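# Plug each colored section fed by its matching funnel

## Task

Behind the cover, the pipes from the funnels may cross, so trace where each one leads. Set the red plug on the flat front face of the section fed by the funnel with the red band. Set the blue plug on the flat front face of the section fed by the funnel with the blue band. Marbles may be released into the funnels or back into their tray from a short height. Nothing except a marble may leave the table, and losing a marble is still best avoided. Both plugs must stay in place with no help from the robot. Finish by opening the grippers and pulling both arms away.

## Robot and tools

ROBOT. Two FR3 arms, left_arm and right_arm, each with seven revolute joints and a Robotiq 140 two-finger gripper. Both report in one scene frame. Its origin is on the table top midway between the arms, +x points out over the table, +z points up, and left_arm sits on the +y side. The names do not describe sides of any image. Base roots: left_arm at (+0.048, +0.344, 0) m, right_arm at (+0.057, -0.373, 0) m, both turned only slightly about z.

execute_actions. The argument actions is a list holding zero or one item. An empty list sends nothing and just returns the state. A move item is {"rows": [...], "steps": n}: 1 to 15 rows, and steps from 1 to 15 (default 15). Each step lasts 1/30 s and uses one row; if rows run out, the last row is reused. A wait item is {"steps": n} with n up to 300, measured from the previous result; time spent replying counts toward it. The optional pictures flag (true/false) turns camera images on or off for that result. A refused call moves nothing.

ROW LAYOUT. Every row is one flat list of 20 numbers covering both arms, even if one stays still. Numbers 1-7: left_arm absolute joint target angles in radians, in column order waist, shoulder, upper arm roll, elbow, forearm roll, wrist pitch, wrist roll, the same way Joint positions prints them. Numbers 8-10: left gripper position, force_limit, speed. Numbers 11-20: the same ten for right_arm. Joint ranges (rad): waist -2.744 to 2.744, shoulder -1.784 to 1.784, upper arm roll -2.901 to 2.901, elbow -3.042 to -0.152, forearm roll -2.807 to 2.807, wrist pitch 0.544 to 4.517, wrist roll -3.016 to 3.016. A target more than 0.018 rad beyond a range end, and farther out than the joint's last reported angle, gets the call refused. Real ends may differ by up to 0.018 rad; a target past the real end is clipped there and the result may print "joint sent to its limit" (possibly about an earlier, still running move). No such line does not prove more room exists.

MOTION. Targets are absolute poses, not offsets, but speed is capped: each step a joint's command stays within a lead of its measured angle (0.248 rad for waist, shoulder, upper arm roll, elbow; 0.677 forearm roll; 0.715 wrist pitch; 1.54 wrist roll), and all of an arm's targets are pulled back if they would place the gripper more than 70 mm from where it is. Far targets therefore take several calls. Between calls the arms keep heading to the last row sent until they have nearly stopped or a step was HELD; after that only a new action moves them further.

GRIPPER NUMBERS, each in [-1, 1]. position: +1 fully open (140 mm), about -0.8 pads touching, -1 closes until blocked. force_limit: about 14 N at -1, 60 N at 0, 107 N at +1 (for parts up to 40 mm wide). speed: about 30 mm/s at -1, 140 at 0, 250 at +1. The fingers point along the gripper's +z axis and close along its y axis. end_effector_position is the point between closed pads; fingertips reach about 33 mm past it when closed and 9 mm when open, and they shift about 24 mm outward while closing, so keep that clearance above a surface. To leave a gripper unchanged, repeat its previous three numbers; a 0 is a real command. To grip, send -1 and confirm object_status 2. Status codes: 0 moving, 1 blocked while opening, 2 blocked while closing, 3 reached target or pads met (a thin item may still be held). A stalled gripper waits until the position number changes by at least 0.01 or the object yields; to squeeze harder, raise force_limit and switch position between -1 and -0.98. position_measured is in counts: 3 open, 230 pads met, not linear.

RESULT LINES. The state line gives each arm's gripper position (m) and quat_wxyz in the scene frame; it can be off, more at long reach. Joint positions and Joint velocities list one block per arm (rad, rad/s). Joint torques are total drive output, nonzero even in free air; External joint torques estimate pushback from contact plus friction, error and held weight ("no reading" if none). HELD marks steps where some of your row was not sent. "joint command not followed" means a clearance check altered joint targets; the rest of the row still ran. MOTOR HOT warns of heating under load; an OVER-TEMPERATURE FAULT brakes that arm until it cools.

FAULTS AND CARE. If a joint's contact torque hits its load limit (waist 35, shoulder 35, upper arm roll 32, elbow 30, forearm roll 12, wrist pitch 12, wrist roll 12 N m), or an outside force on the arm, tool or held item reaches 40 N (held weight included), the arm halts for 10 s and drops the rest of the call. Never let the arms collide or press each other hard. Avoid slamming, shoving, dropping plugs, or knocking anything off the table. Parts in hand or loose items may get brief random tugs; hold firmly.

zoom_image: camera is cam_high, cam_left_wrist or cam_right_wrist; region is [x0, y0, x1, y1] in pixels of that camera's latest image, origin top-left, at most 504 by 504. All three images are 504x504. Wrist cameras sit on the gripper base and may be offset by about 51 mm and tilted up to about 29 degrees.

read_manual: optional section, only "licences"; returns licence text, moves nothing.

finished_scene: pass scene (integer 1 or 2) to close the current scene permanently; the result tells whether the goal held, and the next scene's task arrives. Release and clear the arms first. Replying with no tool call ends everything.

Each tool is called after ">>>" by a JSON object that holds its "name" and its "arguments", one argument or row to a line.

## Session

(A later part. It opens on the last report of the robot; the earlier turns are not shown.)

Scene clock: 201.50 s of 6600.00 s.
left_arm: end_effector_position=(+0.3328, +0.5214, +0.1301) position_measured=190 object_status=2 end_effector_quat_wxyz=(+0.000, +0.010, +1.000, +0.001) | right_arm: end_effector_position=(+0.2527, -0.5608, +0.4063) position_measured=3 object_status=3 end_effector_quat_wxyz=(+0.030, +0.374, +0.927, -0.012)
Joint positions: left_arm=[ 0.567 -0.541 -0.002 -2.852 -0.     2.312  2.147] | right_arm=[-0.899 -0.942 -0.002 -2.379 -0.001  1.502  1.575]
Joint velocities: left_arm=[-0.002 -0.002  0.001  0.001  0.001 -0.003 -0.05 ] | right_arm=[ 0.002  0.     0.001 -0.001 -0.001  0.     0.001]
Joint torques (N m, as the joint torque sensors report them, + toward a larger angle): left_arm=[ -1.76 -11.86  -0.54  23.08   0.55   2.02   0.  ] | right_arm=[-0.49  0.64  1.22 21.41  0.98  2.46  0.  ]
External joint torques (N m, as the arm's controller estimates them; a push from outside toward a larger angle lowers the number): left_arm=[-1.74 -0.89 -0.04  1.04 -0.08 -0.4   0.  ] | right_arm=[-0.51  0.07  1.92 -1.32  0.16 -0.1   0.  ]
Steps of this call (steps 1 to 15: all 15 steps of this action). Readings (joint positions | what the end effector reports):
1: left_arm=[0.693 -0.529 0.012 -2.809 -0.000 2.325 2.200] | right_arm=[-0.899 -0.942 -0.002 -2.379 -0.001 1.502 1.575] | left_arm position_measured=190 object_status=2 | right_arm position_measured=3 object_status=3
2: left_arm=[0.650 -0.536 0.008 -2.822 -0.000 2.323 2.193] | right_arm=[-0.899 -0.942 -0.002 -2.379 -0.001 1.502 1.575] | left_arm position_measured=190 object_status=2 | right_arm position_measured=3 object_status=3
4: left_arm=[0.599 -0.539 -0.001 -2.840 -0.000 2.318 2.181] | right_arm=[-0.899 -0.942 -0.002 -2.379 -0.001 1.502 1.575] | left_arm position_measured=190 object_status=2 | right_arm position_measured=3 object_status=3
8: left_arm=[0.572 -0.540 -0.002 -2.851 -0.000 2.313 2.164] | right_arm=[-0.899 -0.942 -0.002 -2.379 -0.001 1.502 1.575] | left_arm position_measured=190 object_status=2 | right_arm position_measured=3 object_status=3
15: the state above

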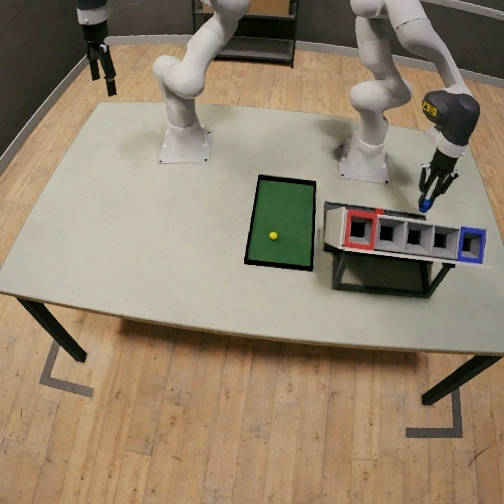

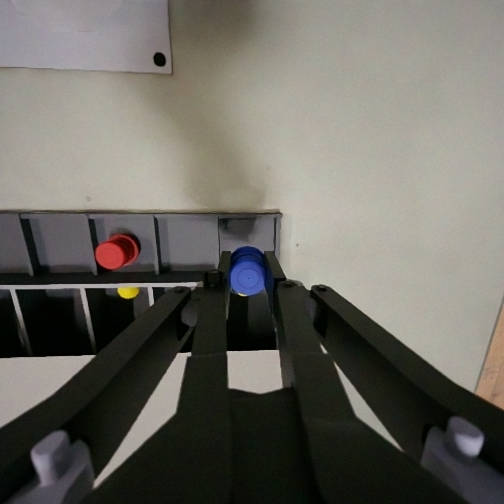

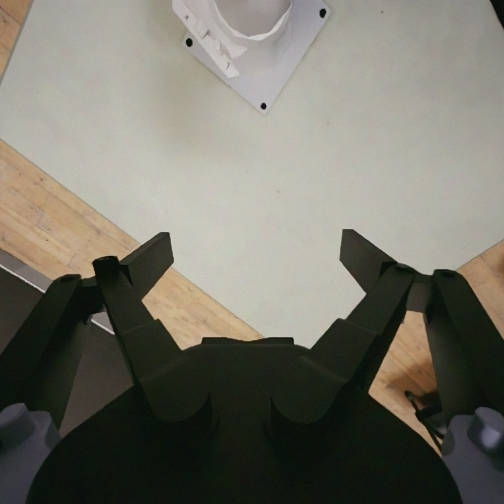

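Centered.

>>> {"name": "execute_actions", "arguments": {
  "actions": [
    {"rows":[[0.567,-0.525,0,-2.86,0,2.38,2.128,-1,-0.3,-0.3,-0.9,-0.943,0,-2.38,0,1.5,1.571,1,0,0],[0.567,-0.505,0,-2.867,0,2.43,2.128,-1,-0.3,-0.3,-0.9,-0.943,0,-2.38,0,1.5,1.571,1,0,0],[0.567,-0.485,0,-2.874,0,2.47,2.128,-1,-0.3,-0.3,-0.9,-0.943,0,-2.38,0,1.5,1.571,1,0,0],[0.567,-0.465,0,-2.881,0,2.5,2.128,-1,-0.3,-0.3,-0.9,-0.943,0,-2.38,0,1.5,1.571,1,0,0],[0.567,-0.445,0,-2.887,0,2.53,2.128,-1,-0.3,-0.3,-0.9,-0.943,0,-2.38,0,1.5,1.571,1,0,0],[0.567,-0.425,0,-2.893,0,2.55,2.128,-1,-0.3,-0.3,-0.9,-0.943,0,-2.38,0,1.5,1.571,1,0,0],[0.567,-0.405,0,-2.899,0,2.57,2.128,-1,-0.3,-0.3,-0.9,-0.943,0,-2.38,0,1.5,1.571,1,0,0],[0.567,-0.385,0,-2.905,0,2.59,2.128,-1,-0.3,-0.3,-0.9,-0.943,0,-2.38,0,1.5,1.571,1,0,0],[0.567,-0.365,0,-2.911,0,2.61,2.128,-1,-0.3,-0.3,-0.9,-0.943,0,-2.38,0,1.5,1.571,1,0,0],[0.567,-0.35,0,-2.915,0,2.613,2.128,-1,-0.3,-0.3,-0.9,-0.943,0,-2.38,0,1.5,1.571,1,0,0],[0.567,-0.34,0,-2.918,0,2.613,2.128,-1,-0.3,-0.3,-0.9,-0.943,0,-2.38,0,1.5,1.571,1,0,0],[0.567,-0.33,0,-2.92,0,2.613,2.128,-1,-0.3,-0.3,-0.9,-0.943,0,-2.38,0,1.5,1.571,1,0,0],[0.567,-0.322,0,-2.922,0,2.613,2.128,-1,-0.3,-0.3,-0.9,-0.943,0,-2.38,0,1.5,1.571,1,0,0],[0.567,-0.314,0,-2.924,0,2.613,2.128,-1,-0.3,-0.3,-0.9,-0.943,0,-2.38,0,1.5,1.571,1,0,0]],"steps":15}
  ],
  "pictures": false
}}

>>> {"name": "execute_actions", "arguments": {
  "actions": [
    {"steps":12}
  ],
  "pictures": false
}}

>>> {"name": "execute_actions", "arguments": {
  "actions": [
    {"rows":[[0.567,-0.314,0,-2.924,0,2.613,2.128,-0.36,-0.3,-0.6,-0.9,-0.943,0,-2.38,0,1.5,1.571,1,0,0]],"steps":12}
  ],
  "pictures": false
}}

>>> {"name": "execute_actions", "arguments": {
  "actions": [
    {"rows":[[0.567,-0.33,0,-2.92,0,2.53,2.128,-0.36,-0.3,-0.6,-0.9,-0.943,0,-2.38,0,1.5,1.571,1,0,0],[0.567,-0.35,0,-2.915,0,2.49,2.128,-0.36,-0.3,-0.6,-0.9,-0.943,0,-2.38,0,1.5,1.571,1,0,0],[0.567,-0.37,0,-2.909,0,2.46,2.128,-0.36,-0.3,-0.6,-0.9,-0.943,0,-2.38,0,1.5,1.571,1,0,0],[0.567,-0.39,0,-2.903,0,2.43,2.128,-0.36,-0.3,-0.6,-0.9,-0.943,0,-2.38,0,1.5,1.571,1,0,0],[0.567,-0.41,0,-2.897,0,2.4,2.128,-0.36,-0.3,-0.6,-0.9,-0.943,0,-2.38,0,1.5,1.571,1,0,0],[0.567,-0.43,0,-2.891,0,2.37,2.128,-0.36,-0.3,-0.6,-0.9,-0.943,0,-2.38,0,1.5,1.571,1,0,0],[0.567,-0.455,0,-2.884,0,2.34,2.128,-0.36,-0.3,-0.6,-0.9,-0.943,0,-2.38,0,1.5,1.571,1,0,0],[0.567,-0.48,0,-2.876,0,2.31,2.128,-0.36,-0.3,-0.6,-0.9,-0.943,0,-2.38,0,1.5,1.571,1,0,0],[0.567,-0.51,0,-2.865,0,2.27,2.128,-0.36,-0.3,-0.6,-0.9,-0.943,0,-2.38,0,1.5,1.571,1,0,0],[0.567,-0.55,0,-2.85,0,2.22,2.128,-0.36,-0.3,-0.6,-0.9,-0.943,0,-2.38,0,1.5,1.571,1,0,0],[0.567,-0.6,0,-2.83,0,2.15,2.128,-0.36,-0.3,-0.6,-0.9,-0.943,0,-2.38,0,1.5,1.571,1,0,0],[0.567,-0.8,0,-2.7,0,1.9,2.128,-0.36,-0.3,-0.6,-0.9,-0.943,0,-2.38,0,1.5,1.571,1,0,0]],"steps":15}
  ],
  "pictures": false
}}

>>> {"name": "execute_actions", "arguments": {
  "actions": [
    {"steps":20}
  ]
}}

Scene clock: 217.63 s of 6600.00 s.
left_arm: end_effector_position=(+0.3276, +0.5180, +0.0539) position_measured=190 object_status=2 end_effector_quat_wxyz=(-0.007, +0.003, +1.000, -0.004) | right_arm: end_effector_position=(+0.2527, -0.5608, +0.4063) position_measured=3 object_status=3 end_effector_quat_wxyz=(+0.030, +0.374, +0.927, -0.012)
Joint positions: left_arm=[ 0.567 -0.327 -0.002 -2.921 -0.     2.577  2.132] | right_arm=[-0.899 -0.942 -0.002 -2.379 -0.001  1.502  1.575]
Joint velocities: left_arm=[ 0.     0.2    0.    -0.065  0.     0.182 -0.   ] | right_arm=[ 0.     0.     0.001  0.     0.001  0.001 -0.   ]
Joint torques (N m, as the joint torque sensors report them, + toward a larger angle): left_arm=[ -0.53 -15.79   0.13  21.61   0.37   3.27  -0.13] | right_arm=[-0.56  0.88  1.28 21.24  0.88  2.41 -0.02]
External joint torques (N m, as the arm's controller estimates them; a push from outside toward a larger angle lowers the number): left_arm=[-0.55  2.06  0.4   1.22 -0.06  0.54 -0.13] | right_arm=[-0.57  0.34  1.97 -1.52  0.06 -0.16 -0.02]
Steps of this call (steps 1 to 30: the robot went on to your last target; steps 31 to 90: nothing new was sent; then 12.63 s passed at rest; steps 91 to 105: all 15 steps of this action). Readings (joint positions | what the end effector reports):
91: left_arm=[0.567 -0.539 -0.002 -2.853 -0.000 2.322 2.132] | right_arm=[-0.899 -0.942 -0.002 -2.379 -0.001 1.502 1.575] | left_arm position_measured=190 object_status=2 | right_arm position_measured=3 object_status=3
92: left_arm=[0.567 -0.532 -0.002 -2.856 -0.000 2.341 2.132] | right_arm=[-0.899 -0.942 -0.002 -2.379 -0.001 1.502 1.575] | left_arm position_measured=190 object_status=2 | right_arm position_measured=3 object_status=3
94: left_arm=[0.567 -0.504 -0.002 -2.864 -0.000 2.388 2.132] | right_arm=[-0.899 -0.942 -0.002 -2.379 -0.001 1.502 1.575] | left_arm position_measured=190 object_status=2 | right_arm position_measured=3 object_status=3
98: left_arm=[0.567 -0.429 -0.002 -2.889 -0.000 2.483 2.132] | right_arm=[-0.899 -0.942 -0.002 -2.379 -0.001 1.502 1.575] | left_arm position_measured=190 object_status=2 | right_arm position_measured=3 object_status=3
105: the state above

Scene clock: 218.03 s of 6600.00 s.
left_arm: end_effector_position=(+0.3323, +0.5210, +0.0524) position_measured=190 object_status=2 end_effector_quat_wxyz=(-0.000, +0.003, +1.000, +0.000) | right_arm: end_effector_position=(+0.2527, -0.5608, +0.4063) position_measured=3 object_status=3 end_effector_quat_wxyz=(+0.030, +0.374, +0.927, -0.012)
Joint positions: left_arm=[ 0.567 -0.317 -0.001 -2.922 -0.     2.606  2.132] | right_arm=[-0.899 -0.942 -0.002 -2.379 -0.001  1.502  1.575]
Joint velocities: left_arm=[-0.001  0.004  0.001  0.     0.     0.021  0.001] | right_arm=[ 0.    -0.001 -0.002 -0.     0.     0.001  0.001]
Joint torques (N m, as the joint torque sensors report them, + toward a larger angle): left_arm=[ -0.27 -12.92   0.97  19.26   0.35   2.89  -0.05] | right_arm=[-0.72 -0.3   1.   21.21  0.95  2.46 -0.06]
External joint torques (N m, as the arm's controller estimates them; a push from outside toward a larger angle lowers the number): left_arm=[-0.33  2.1   1.19  0.96 -0.08  0.48 -0.05] | right_arm=[-0.69 -0.88  1.78 -1.47  0.14 -0.1  -0.05]
Steps of this call (steps 1 to 12: the robot went on to your last target). Readings (joint positions | what the end effector reports):
1: left_arm=[0.567 -0.322 -0.002 -2.923 -0.000 2.582 2.132] | right_arm=[-0.899 -0.942 -0.002 -2.379 -0.001 1.502 1.575] | left_arm position_measured=190 object_status=2 | right_arm position_measured=3 object_status=3
2: left_arm=[0.567 -0.321 -0.001 -2.922 -0.000 2.586 2.132] | right_arm=[-0.899 -0.942 -0.002 -2.379 -0.001 1.502 1.575] | left_arm position_measured=190 object_status=2 | right_arm position_measured=3 object_status=3
4: left_arm=[0.567 -0.320 -0.001 -2.922 -0.000 2.593 2.132] | right_arm=[-0.899 -0.942 -0.002 -2.379 -0.001 1.502 1.575] | left_arm position_measured=190 object_status=2 | right_arm position_measured=3 object_status=3
8: left_arm=[0.567 -0.318 -0.001 -2.922 -0.000 2.602 2.132] | right_arm=[-0.899 -0.942 -0.002 -2.379 -0.001 1.502 1.575] | left_arm position_measured=190 object_status=2 | right_arm position_measured=3 object_status=3
12: the state above

Scene clock: 218.43 s of 6600.00 s.
left_arm: end_effector_position=(+0.3332, +0.5215, +0.0526) position_measured=174 object_status=0 end_effector_quat_wxyz=(+0.001, +0.003, +1.000, +0.001) | right_arm: end_effector_position=(+0.2527, -0.5607, +0.4063) position_measured=3 object_status=3 end_effector_quat_wxyz=(+0.030, +0.374, +0.927, -0.012)
Joint positions: left_arm=[ 0.567 -0.316 -0.001 -2.923 -0.     2.61   2.132] | right_arm=[-0.899 -0.942 -0.002 -2.379 -0.001  1.502  1.575]
Joint velocities: left_arm=[ 0.     0.001  0.002 -0.    -0.     0.002  0.   ] | right_arm=[-0.001  0.001  0.    -0.001  0.001 -0.001  0.001]
Joint torques (N m, as the joint torque sensors report them, + toward a larger angle): left_arm=[ -0.39 -13.61  -0.17  19.11   0.34   2.89  -0.11] | right_arm=[-1.21 -0.11  1.12 20.78  0.93  2.52 -0.17]
External joint torques (N m, as the arm's controller estimates them; a push from outside toward a larger angle lowers the number): left_arm=[-0.4   1.3   0.11  0.84 -0.09  0.48 -0.11] | right_arm=[-1.15 -0.82  1.9  -1.87  0.12 -0.04 -0.17]
Steps of this call (steps 1 to 12: all 12 steps of this action). Readings (joint positions | what the end effector reports):
1: left_arm=[0.567 -0.317 -0.001 -2.923 -0.000 2.607 2.132] | right_arm=[-0.899 -0.942 -0.002 -2.379 -0.001 1.502 1.575] | left_arm position_measured=190 object_status=0 | right_arm position_measured=3 object_status=3
2: left_arm=[0.567 -0.316 -0.001 -2.923 -0.000 2.607 2.132] | right_arm=[-0.899 -0.942 -0.002 -2.379 -0.001 1.502 1.575] | left_arm position_measured=190 object_status=0 | right_arm position_measured=3 object_status=3
4: left_arm=[0.567 -0.316 -0.001 -2.923 -0.000 2.608 2.132] | right_arm=[-0.899 -0.942 -0.002 -2.379 -0.001 1.502 1.575] | left_arm position_measured=179 object_status=0 | right_arm position_measured=3 object_status=3
8: left_arm=[0.567 -0.316 -0.001 -2.923 -0.000 2.609 2.132] | right_arm=[-0.899 -0.942 -0.002 -2.379 -0.001 1.502 1.575] | left_arm position_measured=174 object_status=0 | right_arm position_measured=3 object_status=3
12: the state above

Scene clock: 218.93 s of 6600.00 s.
left_arm: end_effector_position=(+0.3472, +0.5303, +0.2080) position_measured=174 object_status=3 end_effector_quat_wxyz=(+0.035, +0.003, +0.999, +0.022) | right_arm: end_effector_position=(+0.2527, -0.5607, +0.4063) position_measured=3 object_status=3 end_effector_quat_wxyz=(+0.030, +0.374, +0.927, -0.012)
Joint positions: left_arm=[ 0.567 -0.692 -0.001 -2.76  -0.     2.151  2.132] | right_arm=[-0.899 -0.942 -0.002 -2.379 -0.001  1.502  1.575]
Joint velocities: left_arm=[ 0.    -1.343 -0.001  0.81   0.    -1.317  0.   ] | right_arm=[-0.     0.     0.001 -0.    -0.    -0.001  0.   ]
Joint torques (N m, as the joint torque sensors report them, + toward a larger angle): left_arm=[-1.11  0.56  0.08 19.11  0.6   0.77 -0.07] | right_arm=[-0.99  0.49  1.55 21.65  0.84  2.41 -0.1 ]
External joint torques (N m, as the arm's controller estimates them; a push from outside toward a larger angle lowers the number): left_arm=[-1.14 -0.91  0.64  3.16 -0.09 -0.87 -0.07] | right_arm=[-0.98 -0.13  2.25 -1.05  0.03 -0.15 -0.1 ]
Steps of this call (steps 1 to 15: all 15 steps of this action). Readings (joint positions | what the end effector reports):
1: left_arm=[0.567 -0.319 -0.001 -2.922 -0.000 2.597 2.132] | right_arm=[-0.899 -0.942 -0.002 -2.379 -0.001 1.502 1.575] | left_arm position_measured=174 object_status=0 | right_arm position_measured=3 object_status=3
2: left_arm=[0.567 -0.326 -0.001 -2.922 -0.000 2.579 2.132] | right_arm=[-0.899 -0.942 -0.002 -2.379 -0.001 1.502 1.575] | left_arm position_measured=174 object_status=3 | right_arm position_measured=3 object_status=3
4: left_arm=[0.567 -0.351 -0.001 -2.917 -0.000 2.535 2.132] | right_arm=[-0.899 -0.942 -0.002 -2.379 -0.001 1.502 1.575] | left_arm position_measured=174 object_status=3 | right_arm position_measured=3 object_status=3
8: left_arm=[0.567 -0.429 -0.001 -2.894 -0.000 2.434 2.132] | right_arm=[-0.899 -0.942 -0.002 -2.379 -0.001 1.502 1.575] | left_arm position_measured=174 object_status=3 | right_arm position_measured=3 object_status=3
15: the state above

Scene clock: 219.60 s of 6600.00 s.
left_arm: end_effector_position=(+0.3124, +0.5087, +0.2489) position_measured=174 object_status=3 end_effector_quat_wxyz=(+0.003, +0.003, +1.000, +0.003) | right_arm: end_effector_position=(+0.2527, -0.5607, +0.4063) position_measured=3 object_status=3 end_effector_quat_wxyz=(+0.030, +0.374, +0.927, -0.012)
Joint positions: left_arm=[ 0.567 -0.8   -0.001 -2.699 -0.     1.908  2.132] | right_arm=[-0.899 -0.942 -0.002 -2.379 -0.001  1.502  1.575]
Joint velocities: left_arm=[ 0.001 -0.001 -0.001  0.001 -0.    -0.029 -0.001] | right_arm=[-0.    -0.    -0.     0.    -0.    -0.001 -0.   ]
Joint torques (N m, as the joint torque sensors report them, + toward a larger angle): left_arm=[ 0.13 -4.35 -0.28 25.44  0.66  2.1  -0.1 ] | right_arm=[-0.08  0.17  1.46 21.03  0.89  2.52  0.05]
External joint torques (N m, as the arm's controller estimates them; a push from outside toward a larger angle lowers the number): left_arm=[ 0.11  0.75  0.37  1.05 -0.15 -0.35 -0.1 ] | right_arm=[-0.09 -0.36  2.17 -1.74  0.07 -0.05  0.05]
Steps of this call (steps 1 to 20: the robot went on to your last target). Readings (joint positions | what the end effector reports):
1: left_arm=[0.567 -0.732 -0.001 -2.735 -0.000 2.108 2.132] | right_arm=[-0.899 -0.942 -0.002 -2.379 -0.001 1.502 1.575] | left_arm position_measured=174 object_status=3 | right_arm position_measured=3 object_status=3
2: left_arm=[0.567 -0.762 -0.001 -2.716 -0.000 2.074 2.132] | right_arm=[-0.899 -0.942 -0.002 -2.379 -0.001 1.502 1.575] | left_arm position_measured=174 object_status=3 | right_arm position_measured=3 object_status=3
4: left_arm=[0.567 -0.793 -0.001 -2.699 -0.000 2.021 2.132] | right_arm=[-0.899 -0.942 -0.002 -2.379 -0.001 1.502 1.575] | left_arm position_measured=174 object_status=3 | right_arm position_measured=3 object_status=3
8: left_arm=[0.567 -0.800 -0.001 -2.698 -0.000 1.957 2.132] | right_arm=[-0.899 -0.942 -0.002 -2.379 -0.001 1.502 1.575] | left_arm position_measured=174 object_status=3 | right_arm position_measured=3 object_status=3
20: the state above

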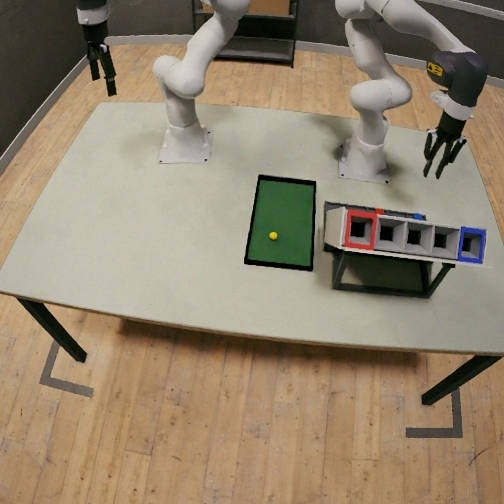

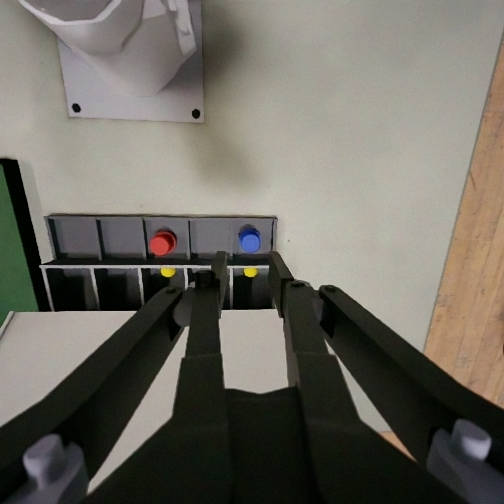

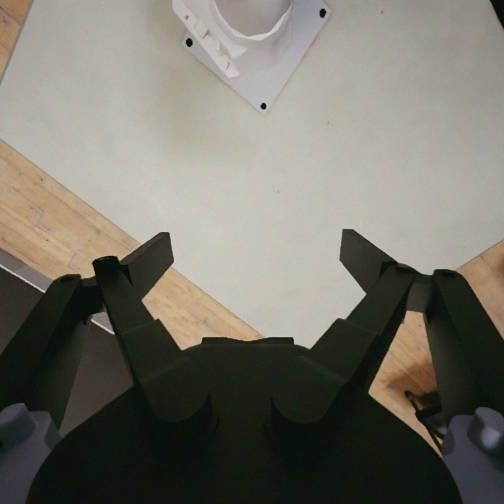

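>>> {"name": "finished_scene", "arguments": {
  "scene": 1
}}

The scene is finished: the task was done.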